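# Nest four plates into one aligned stack

## Task

Put all four plates into a single stack, each one seated fully down inside the top of the plate beneath it (not perched on its rim) and turned so every plate's A1 well, the one at its clipped corner, sits above the A1 well of the plate below; then open the grippers and pull both arms away.

## Robot and tools

Robot: two arms, left_arm and right_arm, each ending in a two-finger gripper. The names are not image sides. Scene frame: origin on the table surface midway between the arms, +x out over the table, +z up, left_arm on the +y side. The arm bases may be tilted. Their mounting plates and the metal frame behind them are fixed obstacles; a 'too close' warning counts a plate and its half of the frame as part of that arm.

Gripper geometry: fingers point along the gripper's own +z and close along its own y. The reported end_effector_position is the spot between the finger pads, roughly 1 cm short of the tips. Reported hand positions can be off, more so at long reach.

execute_actions(actions): actions is a list of actions, run in order. An empty list just returns state and images. Each action is a table of 1 to 15 rows; each row lasts one control step (1/30 s), and if there are fewer than 15 rows the final row repeats until 15 steps have passed, so every action is 0.5 s. Every row holds both arms, 16 numbers: left_arm x, y, z, qw, qx, qy, qz, opening, then right_arm's same 8, even if one arm stays still. x, y, z are an absolute target in metres in the scene frame for end_effector_position; qw, qx, qy, qz are an absolute target orientation (w first) in the scene frame. To hold an orientation, resend the same quaternion in every row rather than copying a possibly drifted reported one. opening is absolute, from -1 (closed) to +1 (fully open, 0.094 m). A row may add 12 stiffness numbers from 0 to 1: left_arm's six joints then right_arm's six, in Joint positions order (waist, shoulder, elbow, wrist pitch, wrist yaw, wrist roll); each scales that joint's position gain and stays in effect until changed.

Refusals: if an action's target lies over 0.6 m from the gripper's position at the action's start, along any of that gripper's current axes, the action is refused for both arms. If any action is malformed, or the first action fails this distance test against the last reported state, the whole call is rejected and nothing moves.

Motion: every step the command is clipped to within 70 mm and 16 degrees of the measured pose, then solved by damped inverse kinematics, preferring position over orientation. A distant target can need several actions; after an action an arm only continues to its last clipped pose, so resend the remainder. Arms tend to stop about a centimetre or more off, usually low. Elbows never reach fully straight. Joint ranges (rad), base to gripper: waist -2.618 to 3.054, shoulder 0.000 to 3.142, elbow 0.000 to 3.142, wrist pitch -1.571 to 1.571, wrist yaw -1.571 to 1.571, wrist roll -2.094 to 2.094.

Results: a state line 'left_arm: ... | right_arm: ...' with each gripper's position and end_effector_quat_wxyz; 'Hand target' lines showing the pose each arm is being driven to; 'pose unreachable' lines when the clearance check altered or blocked an arm's command; end_effector_position at sampled steps, with HELD plus an arm label where that arm's command was held back; grip_measured on the same -1..1 scale (the last Joint positions number is the opening in metres; each gripper has a fixed bias up to about 1 mm); joint torques (total drive output, offset and noisy, not a clean load signal); MOTOR HOT at 75 °C and OVER-TEMPERATURE FAULT lines. At 90 °C an arm is halted 10 s; at 100 °C that arm goes limp and falls. Holding loads heats motors, even while you deliberate.

Gripping: fingers go where grip_measured would read your number, except near ±1. For a firm hold command roughly 0.03 below the current grip_measured; a smaller gap grips more gently. Pad force tops out near 50-62 N, less on thin parts (<2 mm), with a brief spike at first contact.

zoom_image(camera, region): camera is one of cam_head_left, cam_head_right, cam_high, cam_low (504x504), cam_left_wrist, cam_right_wrist (616x616); region is [x0, y0, x1, y1] in pixels of that camera's latest image, origin top-left, at most 504 by 504.

finished_scene(scene optional, =1): ends the scene irreversibly after the last command is held; the stack must already be correct and stable.

check_part(design, use_face) and print_part(design, use_face): design is the whole print3d-design/1 JSON as a string, lengths in mm; use_face (z-, z+, x-, x+, y-, y+; default z-) is the face resting on the table. check_part only evaluates; print_part makes one rigid orange part, delivered loose on the bare table between the arm bases in a 158 x 148 x 99 mm space (x, y along scene axes), centred there. Printing is refused if a gripper holds anything, anything is moving, or any object or arm link is in, beside or over that space. Budget: 3 parts, 8 jobs, 64 checks; one print per reply, at most 8 checks per reply. A design that crashes the software ends everything. Key print rules: material must start at z = 0; outward lean at most 45°; flat ceilings only as bridges up to 10 mm; walls at least 2.5 mm; floors at least 1 mm; holes at least 2 mm; height at most 4x the foot's narrow width; foot at least 25 mm2. A printed part may end anywhere, even under or around the stack, provided the bottom plate lies flat.

Avoid: anything leaving the table, arms striking or pressing each other, drops, slips, slams and forceful pushes, and motor overheating. Expect occasional brief tugs on held parts or nudges to loose ones.

Each tool is called after ">>>" by a JSON object that holds its "method" and its "body".

## Session

>>> {"method": "execute_actions", "body": {"actions": []}}

Scene clock: 0.00 s.
left_arm: end_effector_position=(+0.3729, +0.2851, +0.3082) grip_measured=+1.000 end_effector_quat_wxyz=(-0.098, -0.590, +0.794, +0.110) | right_arm: end_effector_position=(+0.2859, +0.2045, +0.2054) grip_measured=+1.000 end_effector_quat_wxyz=(+0.260, -0.365, +0.886, +0.117)
Joint positions: left_arm=[-0.533  1.071  1.174 -1.232 -0.351 -1.672  0.094] | right_arm=[ 1.197  2.086  1.364  0.363  0.841 -0.149  0.094]
Joint velocities: left_arm=[ 0.017  0.012  0.007 -0.007 -0.022  0.007  0.   ] | right_arm=[-0.002  0.007  0.022 -0.007 -0.022 -0.022  0.   ]
Joint torques (N m, as the arm reports them, + toward a larger angle): no reading
Motor temperatures (°C, as the motors report them): left_arm=[16 17 17 16 16 16] | right_arm=[17 17 18 17 18 16]
Hand target (left_arm): +0.374, +0.287, +0.312; -0.094, -0.591, +0.794, +0.108
Hand target (right_arm): +0.284, +0.211, +0.217; +0.265, -0.362, +0.884, +0.130
Joint stiffness scale: left_arm=[1. 1. 1. 1. 1. 1.] | right_arm=[1. 1. 1. 1. 1. 1.]

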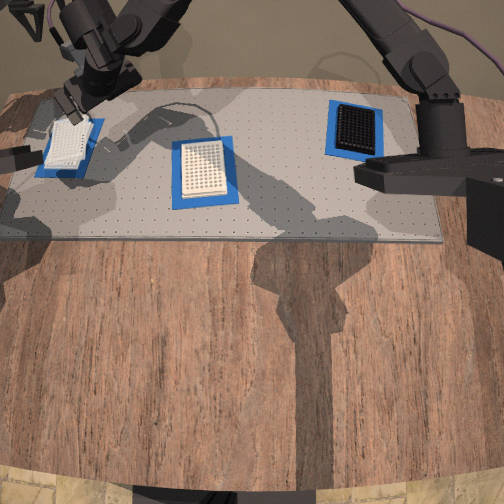

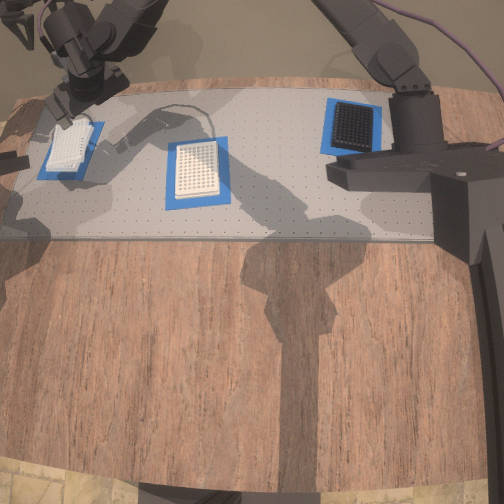

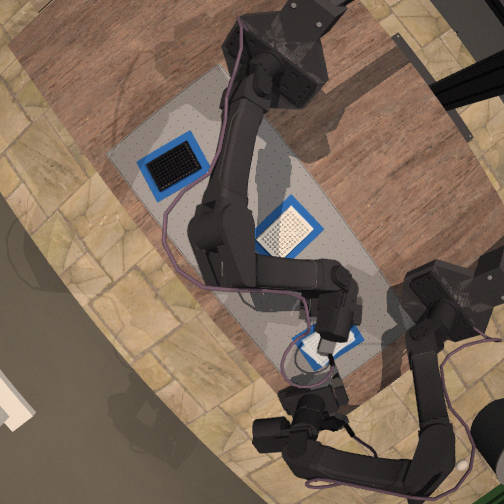

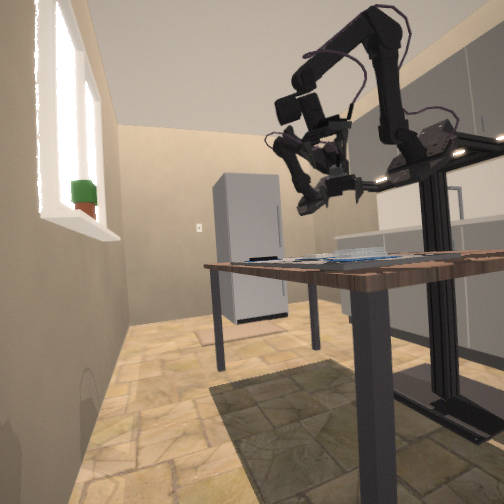

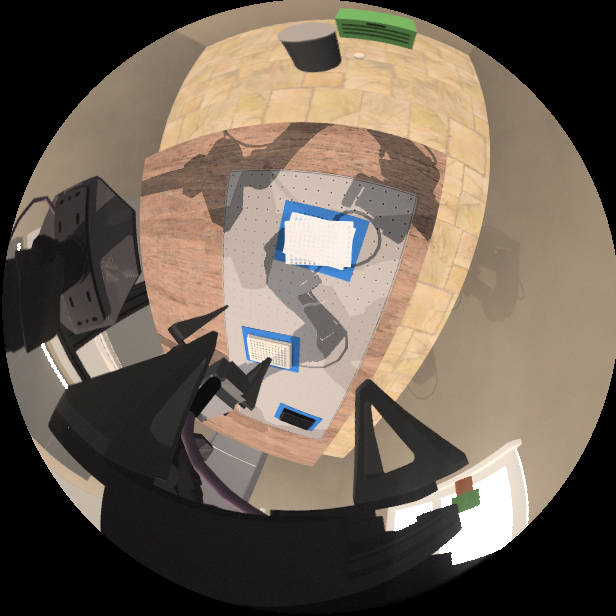

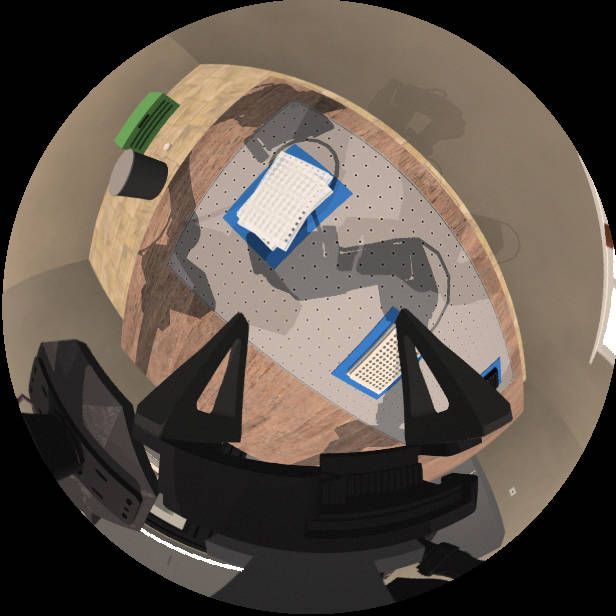

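>>> {"method": "execute_actions", "body": {"actions": [[[0.373,0.33,0.31,-0.098,-0.59,0.794,0.11,1,0.28,0.05,0.22,0.2,-0.3,0.92,0.1,1]],[[0.35,0.37,0.28,0,-0.3,0.95,0,1,0.28,-0.1,0.22,0.1,-0.15,0.98,0,1]],[[0.33,0.38,0.25,0,0,1,0,1,0.3,-0.25,0.22,0,0,1,0,1]],[[0.33,0.38,0.25,0,0,1,0,1,0.3,-0.3,0.22,0,0,1,0,1]],[[0.33,0.38,0.25,0,0,1,0,1,0.3,-0.3,0.22,0,0,1,0,1]]]}}

Scene clock: 10.20 s.
left_arm: end_effector_position=(+0.3294, +0.3776, +0.2497) grip_measured=+1.000 end_effector_quat_wxyz=(-0.008, -0.000, +1.000, -0.004) | right_arm: end_effector_position=(+0.3025, -0.2979, +0.2204) grip_measured=+1.000 end_effector_quat_wxyz=(+0.009, -0.002, +1.000, +0.001)
Joint positions: left_arm=[ 0.25   0.742  0.622 -0.651  0.18   0.271  0.094] | right_arm=[-0.252  0.705  0.423 -0.452 -0.181  0.031  0.094]
Joint velocities: left_arm=[-0.017 -0.002 -0.007  0.022  0.007 -0.022  0.   ] | right_arm=[-0.007 -0.007  0.002 -0.022  0.007 -0.11   0.   ]
Joint torques (N m, as the arm reports them, + toward a larger angle): left_arm=[ 1.01 -6.18  3.42  0.37  0.09  0.06] | right_arm=[-1.04 -3.02  5.51  0.22 -0.09 -0.05]
Motor temperatures (°C, as the motors report them): left_arm=[16 19 18 17 16 16] | right_arm=[19 19 19 18 18 16]
Hand target (left_arm): +0.330, +0.380, +0.250; -0.000, -0.000, +1.000, -0.000
Hand target (right_arm): +0.300, -0.300, +0.220; +0.000, +0.000, +1.000, +0.000
Off the commanded pose (left_arm): 0.002 m, 1 deg.
Off the commanded pose (right_arm): 0.003 m, 1 deg.
Joint stiffness scale: left_arm=[1. 1. 1. 1. 1. 1.] | right_arm=[1. 1. 1. 1. 1. 1.]
Step readings (end_effector_position; steps 1 to 15: 1st action; 16 to 30: 2nd action; 31 to 45: 3rd action; 46 to 60: 4th action; 61 to 75: 5th action):
0: left_arm (+0.3729, +0.2851, +0.3082) | right_arm (+0.2859, +0.2045, +0.2054)
1: left_arm (+0.3729, +0.2880, +0.3076) | right_arm (+0.2845, +0.1990, +0.2051)
2: left_arm (+0.3738, +0.2996, +0.3059) | right_arm (+0.2808, +0.1835, +0.2048)
4: left_arm (+0.3748, +0.3232, +0.3063) | right_arm (+0.2759, +0.1460, +0.2024)
8: left_arm (+0.3745, +0.3325, +0.3087) | right_arm (+0.2763, +0.0699, +0.2024)
15: left_arm (+0.3740, +0.3273, +0.3082) | right_arm (+0.2856, +0.0479, +0.2148)
16: left_arm (+0.3730, +0.3303, +0.3040) | right_arm (+0.2850, +0.0429, +0.2145)
17: left_arm (+0.3675, +0.3401, +0.2973) | right_arm (+0.2836, +0.0290, +0.2140)
19: left_arm (+0.3434, +0.3578, +0.2878) | right_arm (+0.2830, -0.0084, +0.2108)
23: left_arm (+0.3278, +0.3659, +0.2812) | right_arm (+0.2883, -0.0762, +0.2113)
30: left_arm (+0.3390, +0.3719, +0.2816) | right_arm (+0.2808, -0.1000, +0.2177)
31: left_arm (+0.3369, +0.3745, +0.2791) | right_arm (+0.2789, -0.1052, +0.2159)
32: left_arm (+0.3346, +0.3764, +0.2742) | right_arm (+0.2820, -0.1207, +0.2138)
34: left_arm (+0.3238, +0.3764, +0.2626) | right_arm (+0.2949, -0.1616, +0.2124)
38: left_arm (+0.3161, +0.3762, +0.2536) | right_arm (+0.3243, -0.2386, +0.2226)
45: left_arm (+0.3239, +0.3829, +0.2500) | right_arm (+0.3094, -0.2633, +0.2212)
46: left_arm (+0.3230, +0.3837, +0.2496) | right_arm (+0.3076, -0.2661, +0.2202)
47: left_arm (+0.3230, +0.3842, +0.2494) | right_arm (+0.3088, -0.2805, +0.2203)
49: left_arm (+0.3242, +0.3845, +0.2495) | right_arm (+0.3104, -0.3065, +0.2223)
53: left_arm (+0.3270, +0.3826, +0.2496) | right_arm (+0.3086, -0.3137, +0.2226)
60: left_arm (+0.3290, +0.3788, +0.2497) | right_arm (+0.3056, -0.3026, +0.2221)
61: left_arm (+0.3291, +0.3785, +0.2497) | right_arm (+0.3052, -0.3018, +0.2219)
62: left_arm (+0.3292, +0.3784, +0.2497) | right_arm (+0.3048, -0.3010, +0.2215)
64: left_arm (+0.3293, +0.3781, +0.2497) | right_arm (+0.3035, -0.3000, +0.2208)
68: left_arm (+0.3294, +0.3778, +0.2497) | right_arm (+0.3025, -0.2987, +0.2204)
75: end_effector_position above

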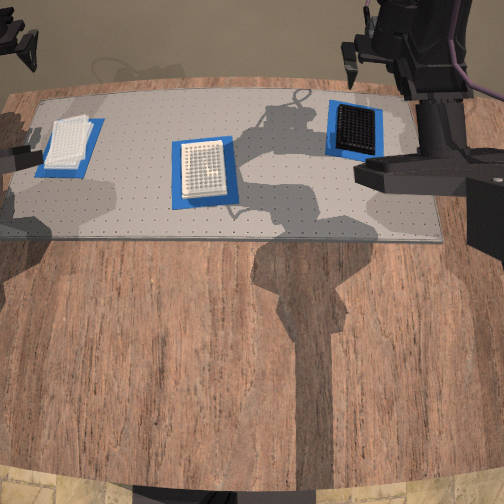

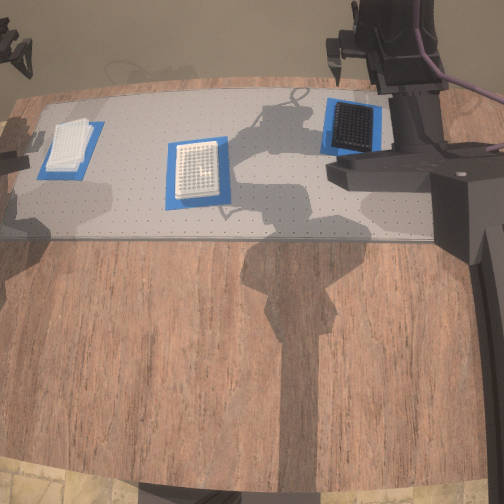

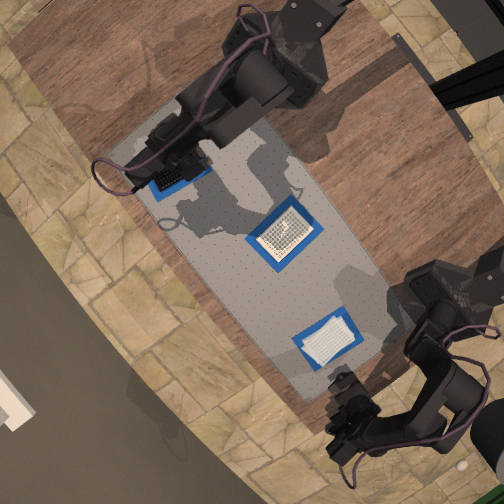

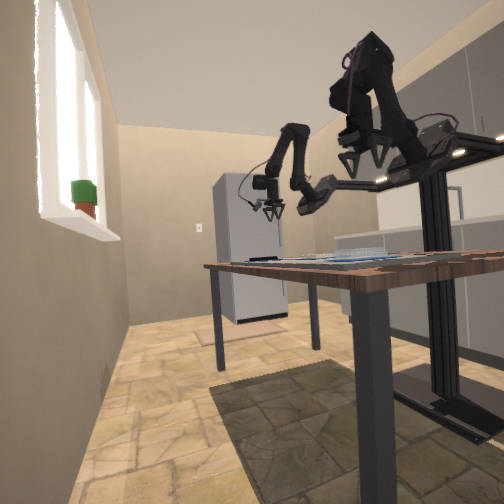

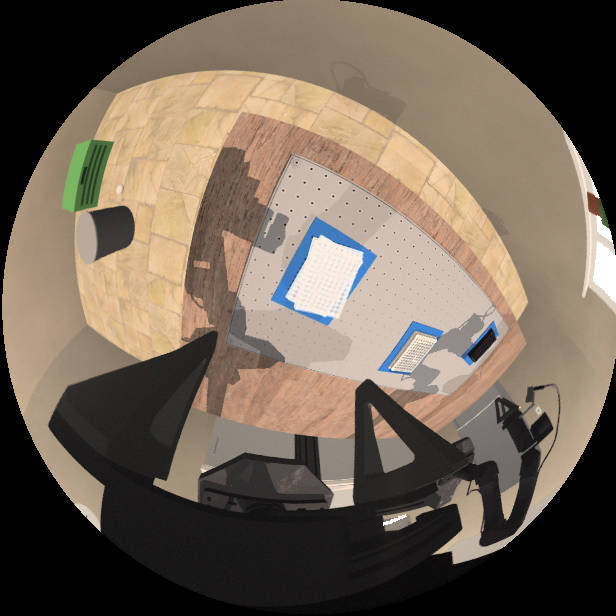

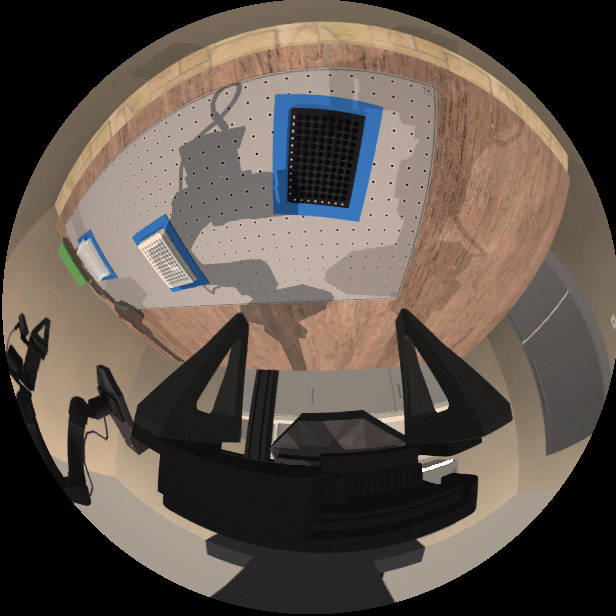

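>>> {"method": "zoom_image", "body": {"camera": "cam_high", "region": [230,180,390,390]}}

>>> {"method": "zoom_image", "body": {"camera": "cam_left_wrist", "region": [250,200,400,350]}}

>>> {"method": "zoom_image", "body": {"camera": "cam_right_wrist", "region": [250,80,400,230]}}

>>> {"method": "execute_actions", "body": {"actions": [[[0.33,0.33,0.17,0,0,1,0,1,0.31,-0.31,0.14,0,0,1,0,1]],[[0.33,0.32,0.10,0,0,1,0,1,0.32,-0.31,0.07,0,0,1,0,1]],[[0.33,0.32,0.10,0,0,1,0,1,0.32,-0.31,0.07,0,0,1,0,1]]]}}

Region (230, 180, 390, 390) of cam_high's 504x504 image, scaled by 2.400, with more detail than that image has; it fills the left 384 columns of this view, and the rest is white.

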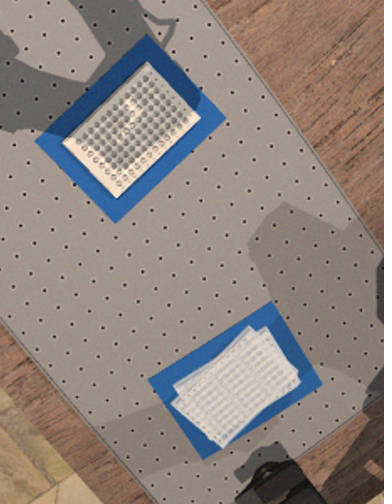

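Region (250, 200, 400, 350) of cam_left_wrist's 616x616 image, scaled by 3.360, with more detail than that image has.

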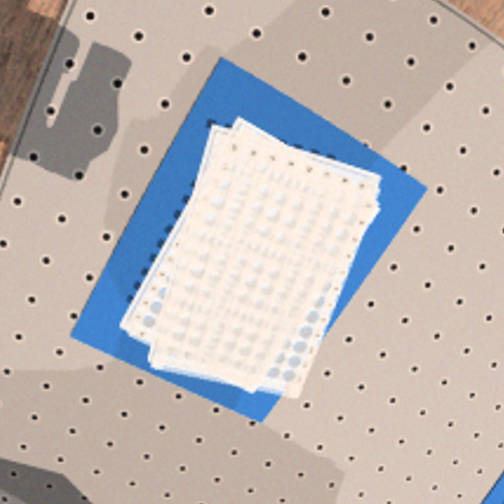

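Region (250, 80, 400, 230) of cam_right_wrist's 616x616 image, scaled by 3.360, with more detail than that image has.

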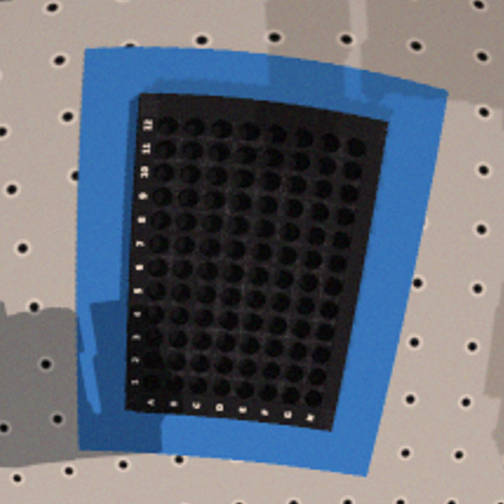

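Scene clock: 17.00 s.
left_arm: end_effector_position=(+0.3182, +0.3225, +0.1013) grip_measured=+1.000 end_effector_quat_wxyz=(-0.014, -0.000, +1.000, -0.001) | right_arm: end_effector_position=(+0.3092, -0.3122, +0.0735) grip_measured=+1.000 end_effector_quat_wxyz=(-0.013, +0.002, +1.000, -0.000)
Joint positions: left_arm=[-0.103  1.421  0.477  0.174 -0.081  0.026  0.094] | right_arm=[-0.201  1.595  0.491  0.329 -0.143  0.066  0.094]
Joint velocities: left_arm=[-0.007  0.002 -0.002 -0.037  0.051 -0.022  0.   ] | right_arm=[ 0.012 -0.002 -0.002 -0.022 -0.022  0.007  0.   ]
Joint torques (N m, as the arm reports them, + toward a larger angle): left_arm=[-1.25 -6.65  2.33  0.36 -0.09 -0.06] | right_arm=[-0.07 -6.22  1.97  0.48  0.06  0.1 ]
Motor temperatures (°C, as the motors report them): left_arm=[16 19 18 17 16 16] | right_arm=[18 19 19 18 18 16]
Hand target (left_arm): +0.330, +0.320, +0.100; +0.000, -0.000, +1.000, -0.000
Hand target (right_arm): +0.320, -0.310, +0.070; -0.000, -0.000, +1.000, -0.000
Off the commanded pose (left_arm): 0.012 m, 2 deg.
Off the commanded pose (right_arm): 0.012 m, 2 deg.
Joint stiffness scale: left_arm=[1. 1. 1. 1. 1. 1.] | right_arm=[1. 1. 1. 1. 1. 1.]
Step readings (end_effector_position; steps 1 to 15: 1st action; 16 to 30: 2nd action; 31 to 45: 3rd action):
0: left_arm (+0.3294, +0.3776, +0.2497) | right_arm (+0.3024, -0.2977, +0.2204)
1: left_arm (+0.3301, +0.3752, +0.2456) | right_arm (+0.3028, -0.2983, +0.2166)
2: left_arm (+0.3318, +0.3633, +0.2372) | right_arm (+0.3037, -0.2997, +0.2080)
4: left_arm (+0.3209, +0.3349, +0.2165) | right_arm (+0.2942, -0.3038, +0.1869)
8: left_arm (+0.2972, +0.3194, +0.1859) | right_arm (+0.2792, -0.3097, +0.1578)
15: left_arm (+0.3192, +0.3295, +0.1765) | right_arm (+0.2938, -0.3117, +0.1450)
16: left_arm (+0.3212, +0.3296, +0.1720) | right_arm (+0.2954, -0.3117, +0.1405)
17: left_arm (+0.3233, +0.3280, +0.1624) | right_arm (+0.2966, -0.3108, +0.1307)
19: left_arm (+0.3138, +0.3234, +0.1390) | right_arm (+0.2909, -0.3092, +0.1079)
23: left_arm (+0.2916, +0.3207, +0.1101) | right_arm (+0.2812, -0.3112, +0.0820)
30: left_arm (+0.3132, +0.3223, +0.1052) | right_arm (+0.3026, -0.3120, +0.0753)
31: left_arm (+0.3151, +0.3224, +0.1048) | right_arm (+0.3047, -0.3121, +0.0748)
32: left_arm (+0.3163, +0.3225, +0.1041) | right_arm (+0.3061, -0.3119, +0.0745)
34: left_arm (+0.3166, +0.3224, +0.1026) | right_arm (+0.3073, -0.3119, +0.0741)
38: left_arm (+0.3164, +0.3224, +0.1014) | right_arm (+0.3083, -0.3121, +0.0736)
45: end_effector_position above

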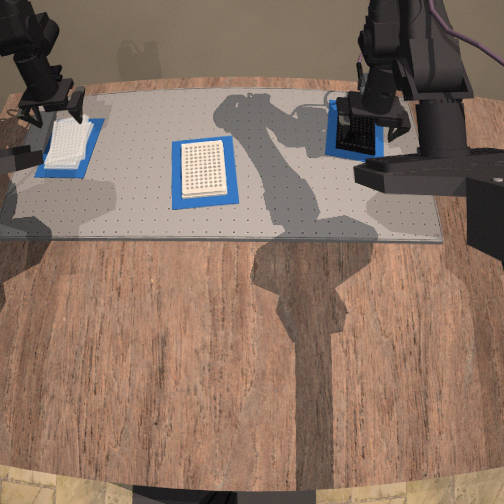

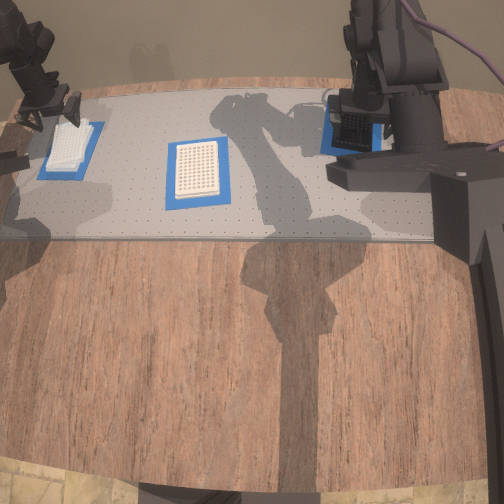

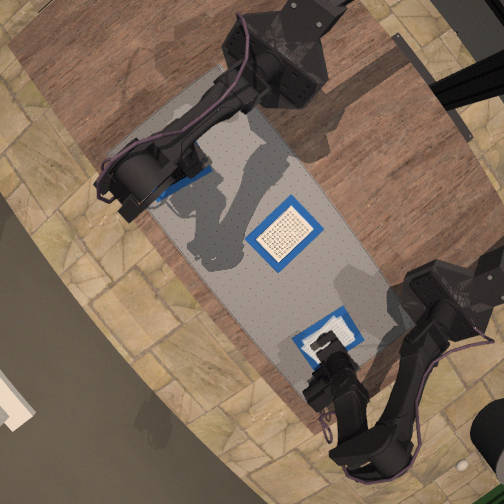

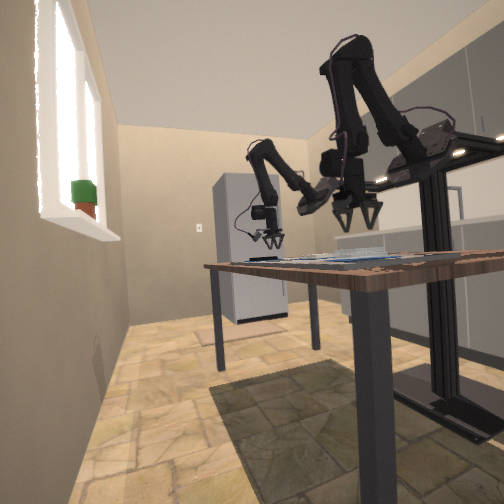

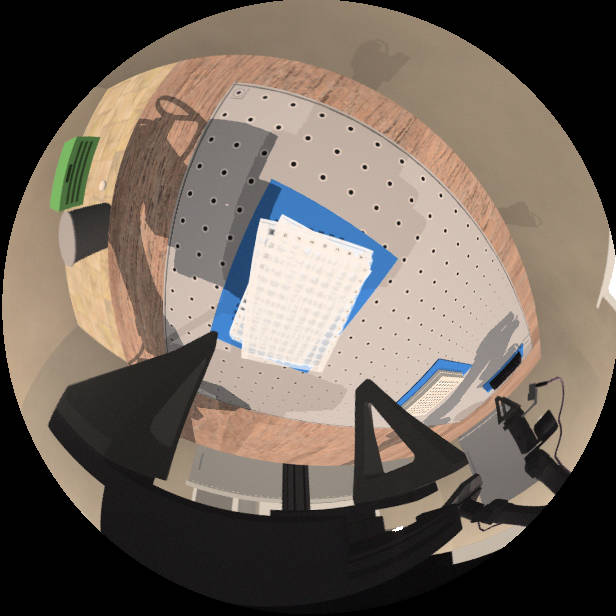

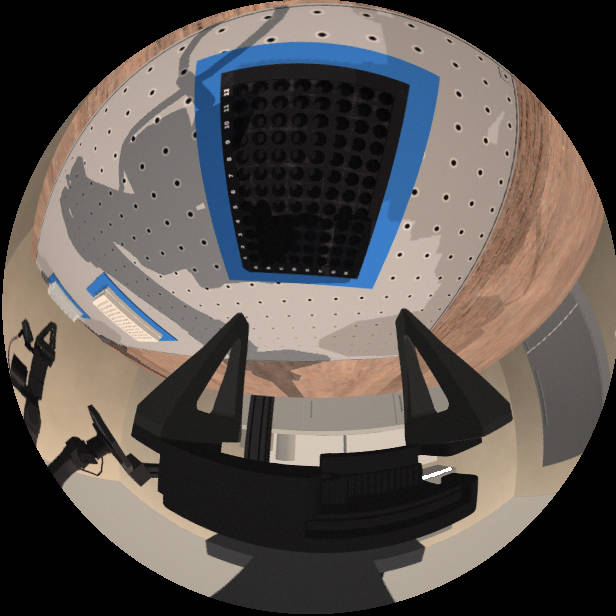

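>>> {"method": "execute_actions", "body": {"actions": [[[0.32,0.31,0.075,0,0,1,0,1,0.33,-0.30,0.05,0,0,1,0,1]],[[0.32,0.31,0.075,0,0,1,0,1,0.33,-0.30,0.05,0,0,1,0,1]]]}}

>>> {"method": "zoom_image", "body": {"camera": "cam_low", "region": [220,180,420,290]}}

>>> {"method": "zoom_image", "body": {"camera": "cam_left_wrist", "region": [170,170,450,450]}}

>>> {"method": "zoom_image", "body": {"camera": "cam_head_left", "region": [0,70,250,220]}}

Scene clock: 26.37 s.
left_arm: end_effector_position=(+0.3103, +0.3130, +0.0760) grip_measured=+1.000 end_effector_quat_wxyz=(-0.013, -0.000, +1.000, -0.000) | right_arm: end_effector_position=(+0.3184, -0.3010, +0.0534) grip_measured=+1.000 end_effector_quat_wxyz=(-0.015, -0.000, +1.000, +0.001)
Joint positions: left_arm=[-0.133  1.573  0.479  0.325 -0.104  0.005  0.094] | right_arm=[-0.152  1.689  0.565  0.351 -0.111  0.097  0.094]
Joint velocities: left_arm=[-0.007 -0.017  0.007  0.037  0.007 -0.051  0.   ] | right_arm=[-0.007 -0.002  0.002  0.022  0.007  0.095  0.   ]
Joint torques (N m, as the arm reports them, + toward a larger angle): left_arm=[-1.45 -7.13  1.21  0.36 -0.09 -0.06] | right_arm=[-0.3  -6.95  1.96  0.46  0.06  0.09]
Motor temperatures (°C, as the motors report them): left_arm=[16 20 17 17 16 16] | right_arm=[18 19 19 18 18 16]
Hand target (left_arm): +0.320, +0.310, +0.075; +0.000, -0.000, +1.000, -0.000
Hand target (right_arm): +0.330, -0.300, +0.050; -0.000, +0.000, +1.000, -0.000
Off the commanded pose (left_arm): 0.010 m, 1 deg.
Off the commanded pose (right_arm): 0.012 m, 2 deg.
Joint stiffness scale: left_arm=[1. 1. 1. 1. 1. 1.] | right_arm=[1. 1. 1. 1. 1. 1.]
Step readings (end_effector_position; steps 1 to 15: 1st action; 16 to 30: 2nd action):
0: left_arm (+0.3186, +0.3226, +0.1013) | right_arm (+0.3093, -0.3122, +0.0734)
1: left_arm (+0.3188, +0.3221, +0.0991) | right_arm (+0.3102, -0.3116, +0.0716)
2: left_arm (+0.3186, +0.3199, +0.0942) | right_arm (+0.3119, -0.3090, +0.0670)
4: left_arm (+0.3094, +0.3141, +0.0841) | right_arm (+0.3156, -0.3021, +0.0582)
8: left_arm (+0.2986, +0.3120, +0.0766) | right_arm (+0.3178, -0.2998, +0.0534)
15: left_arm (+0.3076, +0.3129, +0.0761) | right_arm (+0.3183, -0.3008, +0.0534)
16: left_arm (+0.3082, +0.3129, +0.0760) | right_arm (+0.3183, -0.3009, +0.0534)
17: left_arm (+0.3086, +0.3129, +0.0760) | right_arm (+0.3183, -0.3009, +0.0534)
19: left_arm (+0.3093, +0.3130, +0.0760) | right_arm (+0.3184, -0.3009, +0.0534)
23: left_arm (+0.3099, +0.3130, +0.0760) | right_arm (+0.3184, -0.3010, +0.0534)
30: end_effector_position above

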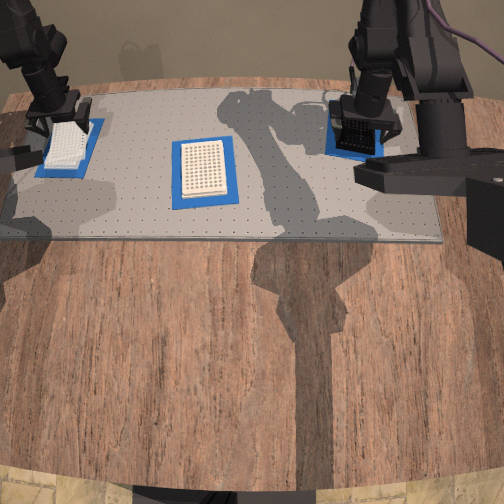

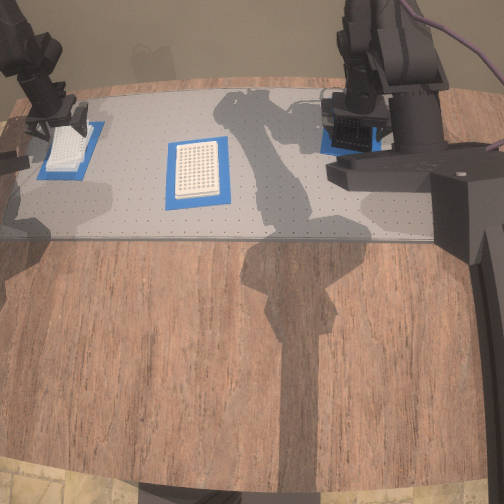

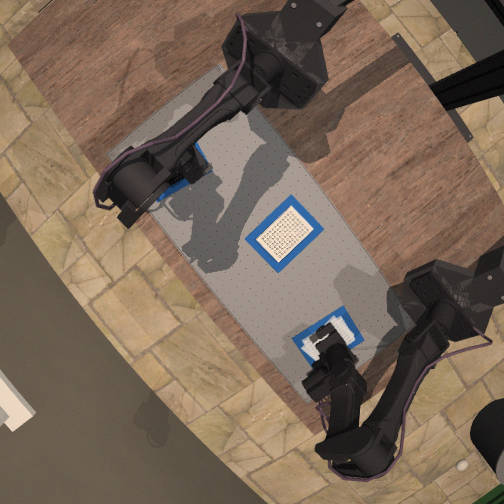

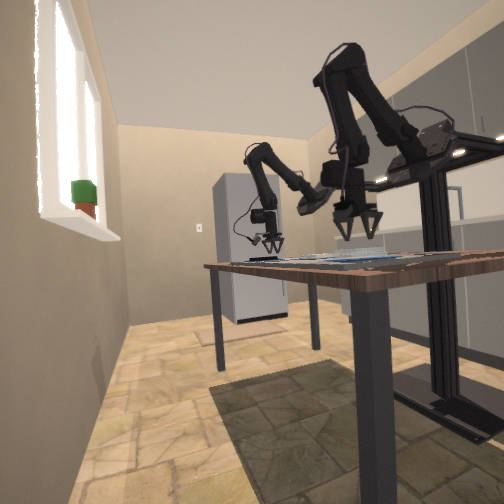

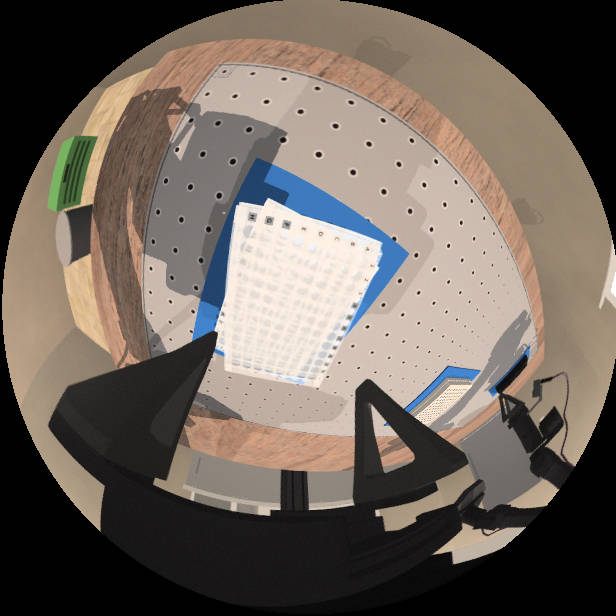

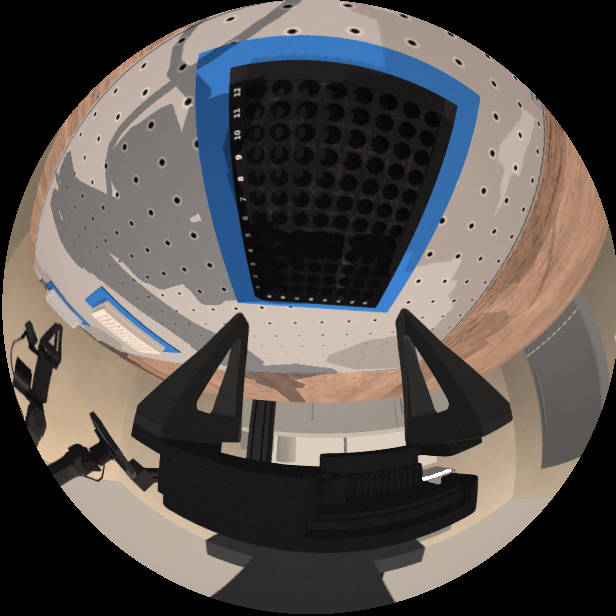

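Region (220, 180, 420, 290) of cam_low's 504x504 image, scaled by 2.520, with more detail than that image has; it fills the top 277 rows of this view, and the rest is white.

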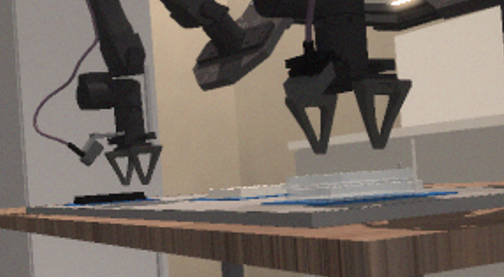

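Region (170, 170, 450, 450) of cam_left_wrist's 616x616 image, scaled by 1.800, with more detail than that image has.

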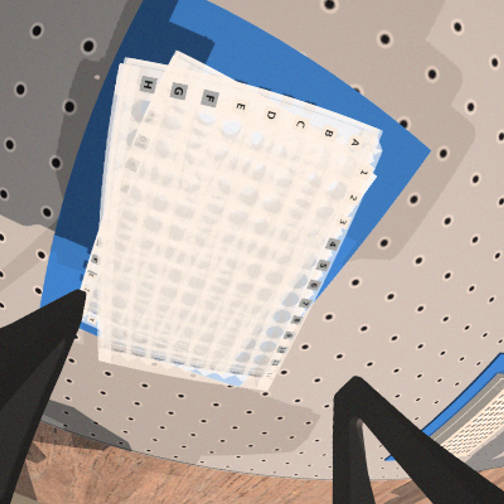

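Region (0, 70, 250, 220) of cam_head_left's 504x504 image, scaled by 2.016, with more detail than that image has; it fills the top 302 rows of this view, and the rest is white.

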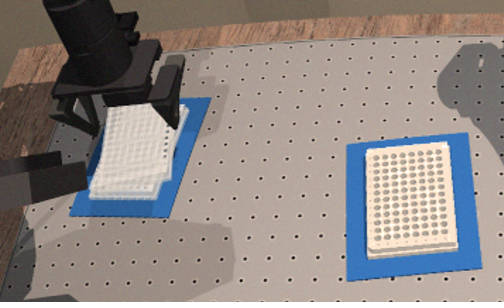

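>>> {"method": "execute_actions", "body": {"actions": [[[0.31,0.31,0.062,0,-0.06,0.998,0,1,0.345,-0.303,0.04,0,0.052,0.998,0,1]],[[0.31,0.31,0.062,0,-0.06,0.998,0,1,0.345,-0.303,0.04,0,0.052,0.998,0,1]]]}}

>>> {"method": "zoom_image", "body": {"camera": "cam_head_left", "region": [20,70,140,190]}}

>>> {"method": "zoom_image", "body": {"camera": "cam_head_left", "region": [310,70,430,190]}}

>>> {"method": "zoom_image", "body": {"camera": "cam_head_left", "region": [160,125,250,215]}}

Scene clock: 40.73 s.
left_arm: end_effector_position=(+0.3078, +0.3116, +0.0629) grip_measured=+1.000 end_effector_quat_wxyz=(-0.005, -0.059, +0.998, -0.000) | right_arm: end_effector_position=(+0.3407, -0.2998, +0.0434) grip_measured=+1.000 end_effector_quat_wxyz=(-0.002, +0.046, +0.999, +0.002)
Joint positions: left_arm=[-0.133  1.653  0.479  0.42  -0.104 -0.111  0.094] | right_arm=[-0.152  1.73   0.644  0.34  -0.111  0.192  0.094]
Joint velocities: left_arm=[-0.022 -0.012 -0.002 -0.066  0.022 -0.022  0.   ] | right_arm=[ 0.002 -0.002 -0.022  0.051 -0.022 -0.022  0.   ]
Joint torques (N m, as the arm reports them, + toward a larger angle): left_arm=[-1.04 -7.08 -0.2   0.38 -0.05 -0.04] | right_arm=[-1.23 -7.12  1.93  0.3  -0.01  0.07]
Motor temperatures (°C, as the motors report them): left_arm=[16 20 17 17 16 16] | right_arm=[17 20 18 18 18 16]
Hand target (left_arm): +0.310, +0.310, +0.062; -0.000, -0.060, +0.998, -0.000
Hand target (right_arm): +0.345, -0.303, +0.040; +0.000, +0.052, +0.999, -0.000
Off the commanded pose (left_arm): 0.003 m, 1 deg.
Off the commanded pose (right_arm): 0.006 m, 1 deg.
Joint stiffness scale: left_arm=[1. 1. 1. 1. 1. 1.] | right_arm=[1. 1. 1. 1. 1. 1.]
Step readings (end_effector_position; steps 1 to 15: 1st action; 16 to 30: 2nd action):
0: left_arm (+0.3104, +0.3130, +0.0760) | right_arm (+0.3184, -0.3011, +0.0534)
1: left_arm (+0.3106, +0.3129, +0.0748) | right_arm (+0.3194, -0.3010, +0.0524)
2: left_arm (+0.3102, +0.3126, +0.0721) | right_arm (+0.3227, -0.3010, +0.0497)
4: left_arm (+0.3045, +0.3120, +0.0668) | right_arm (+0.3323, -0.3005, +0.0451)
8: left_arm (+0.3000, +0.3116, +0.0631) | right_arm (+0.3407, -0.2998, +0.0434)
15: left_arm (+0.3062, +0.3116, +0.0629) | right_arm (+0.3407, -0.2998, +0.0434)
16: left_arm (+0.3065, +0.3116, +0.0629) | right_arm (+0.3407, -0.2998, +0.0434)
17: left_arm (+0.3068, +0.3116, +0.0629) | right_arm (+0.3407, -0.2998, +0.0434)
19: left_arm (+0.3072, +0.3116, +0.0629) | right_arm (+0.3407, -0.2998, +0.0434)
23: left_arm (+0.3076, +0.3116, +0.0629) | right_arm (+0.3407, -0.2998, +0.0434)
30: end_effector_position above

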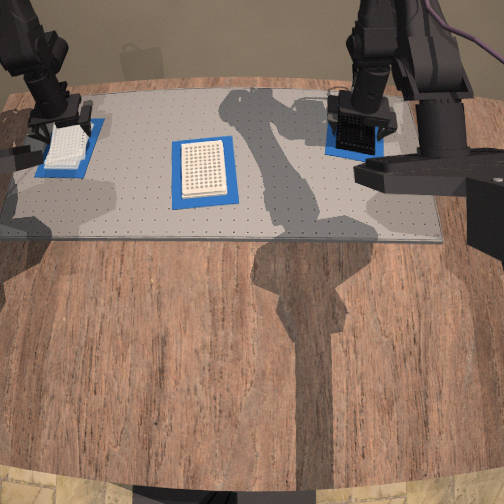

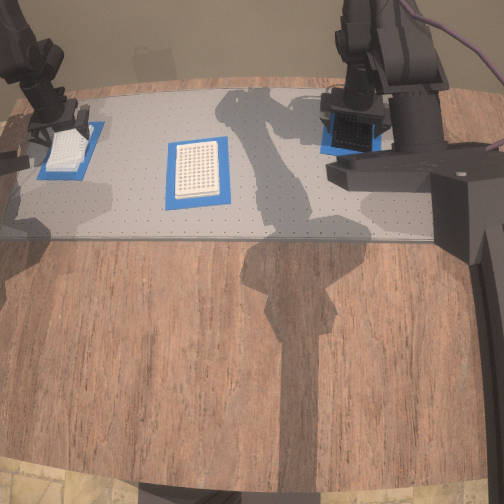

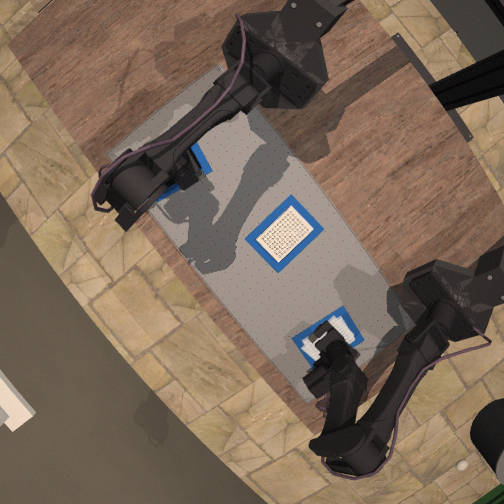

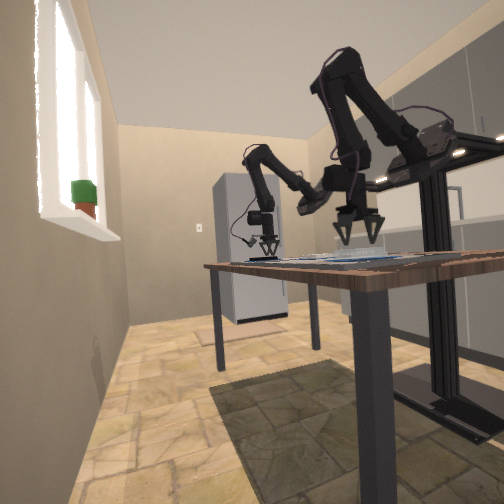

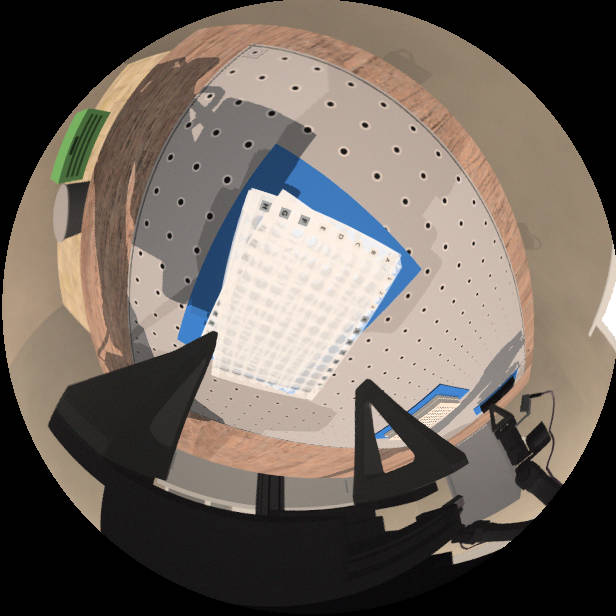

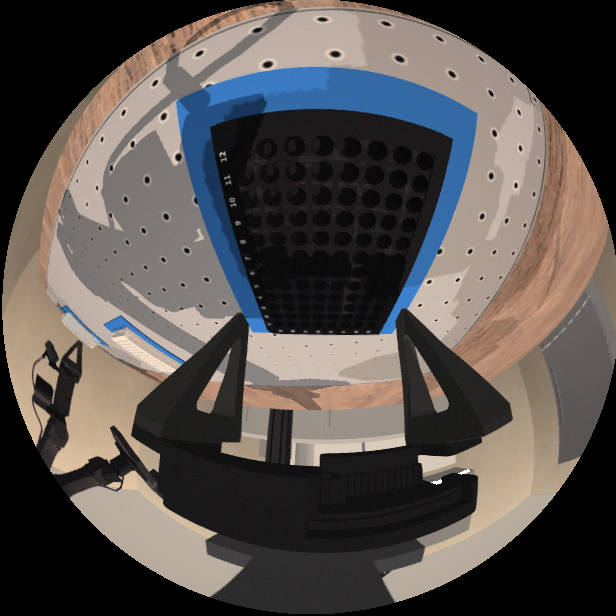

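Region (20, 70, 140, 190) of cam_head_left's 504x504 image, scaled by 4.200, with more detail than that image has.

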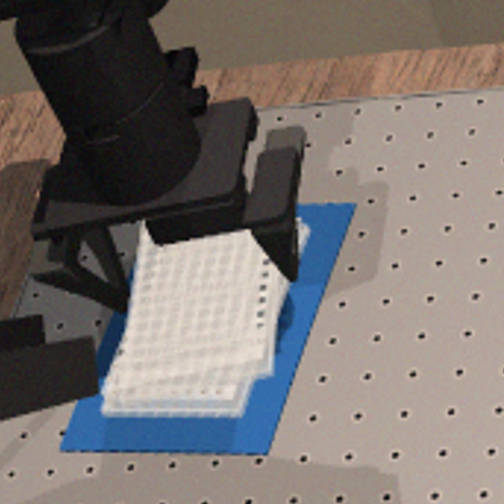

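Region (310, 70, 430, 190) of cam_head_left's 504x504 image, scaled by 4.200, with more detail than that image has.

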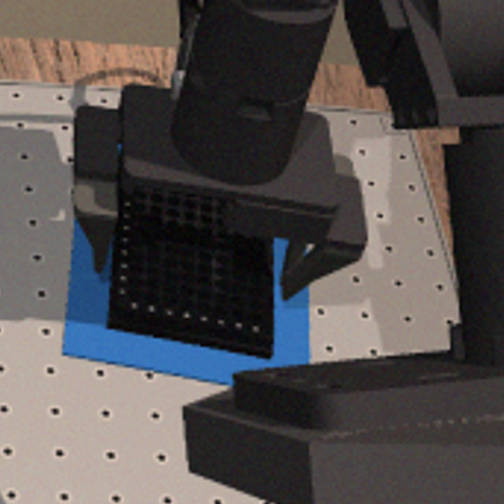

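Region (160, 125, 250, 215) of cam_head_left's 504x504 image, scaled by 5.600, with more detail than that image has.

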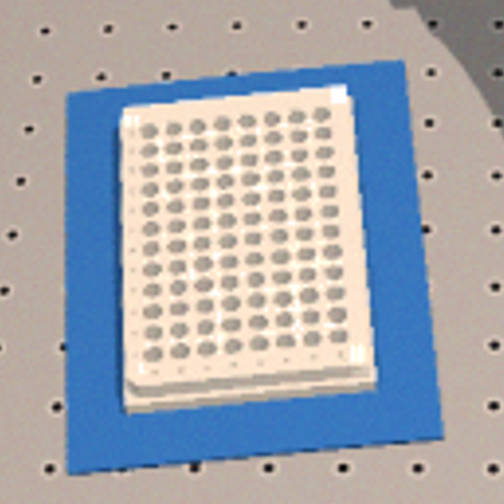

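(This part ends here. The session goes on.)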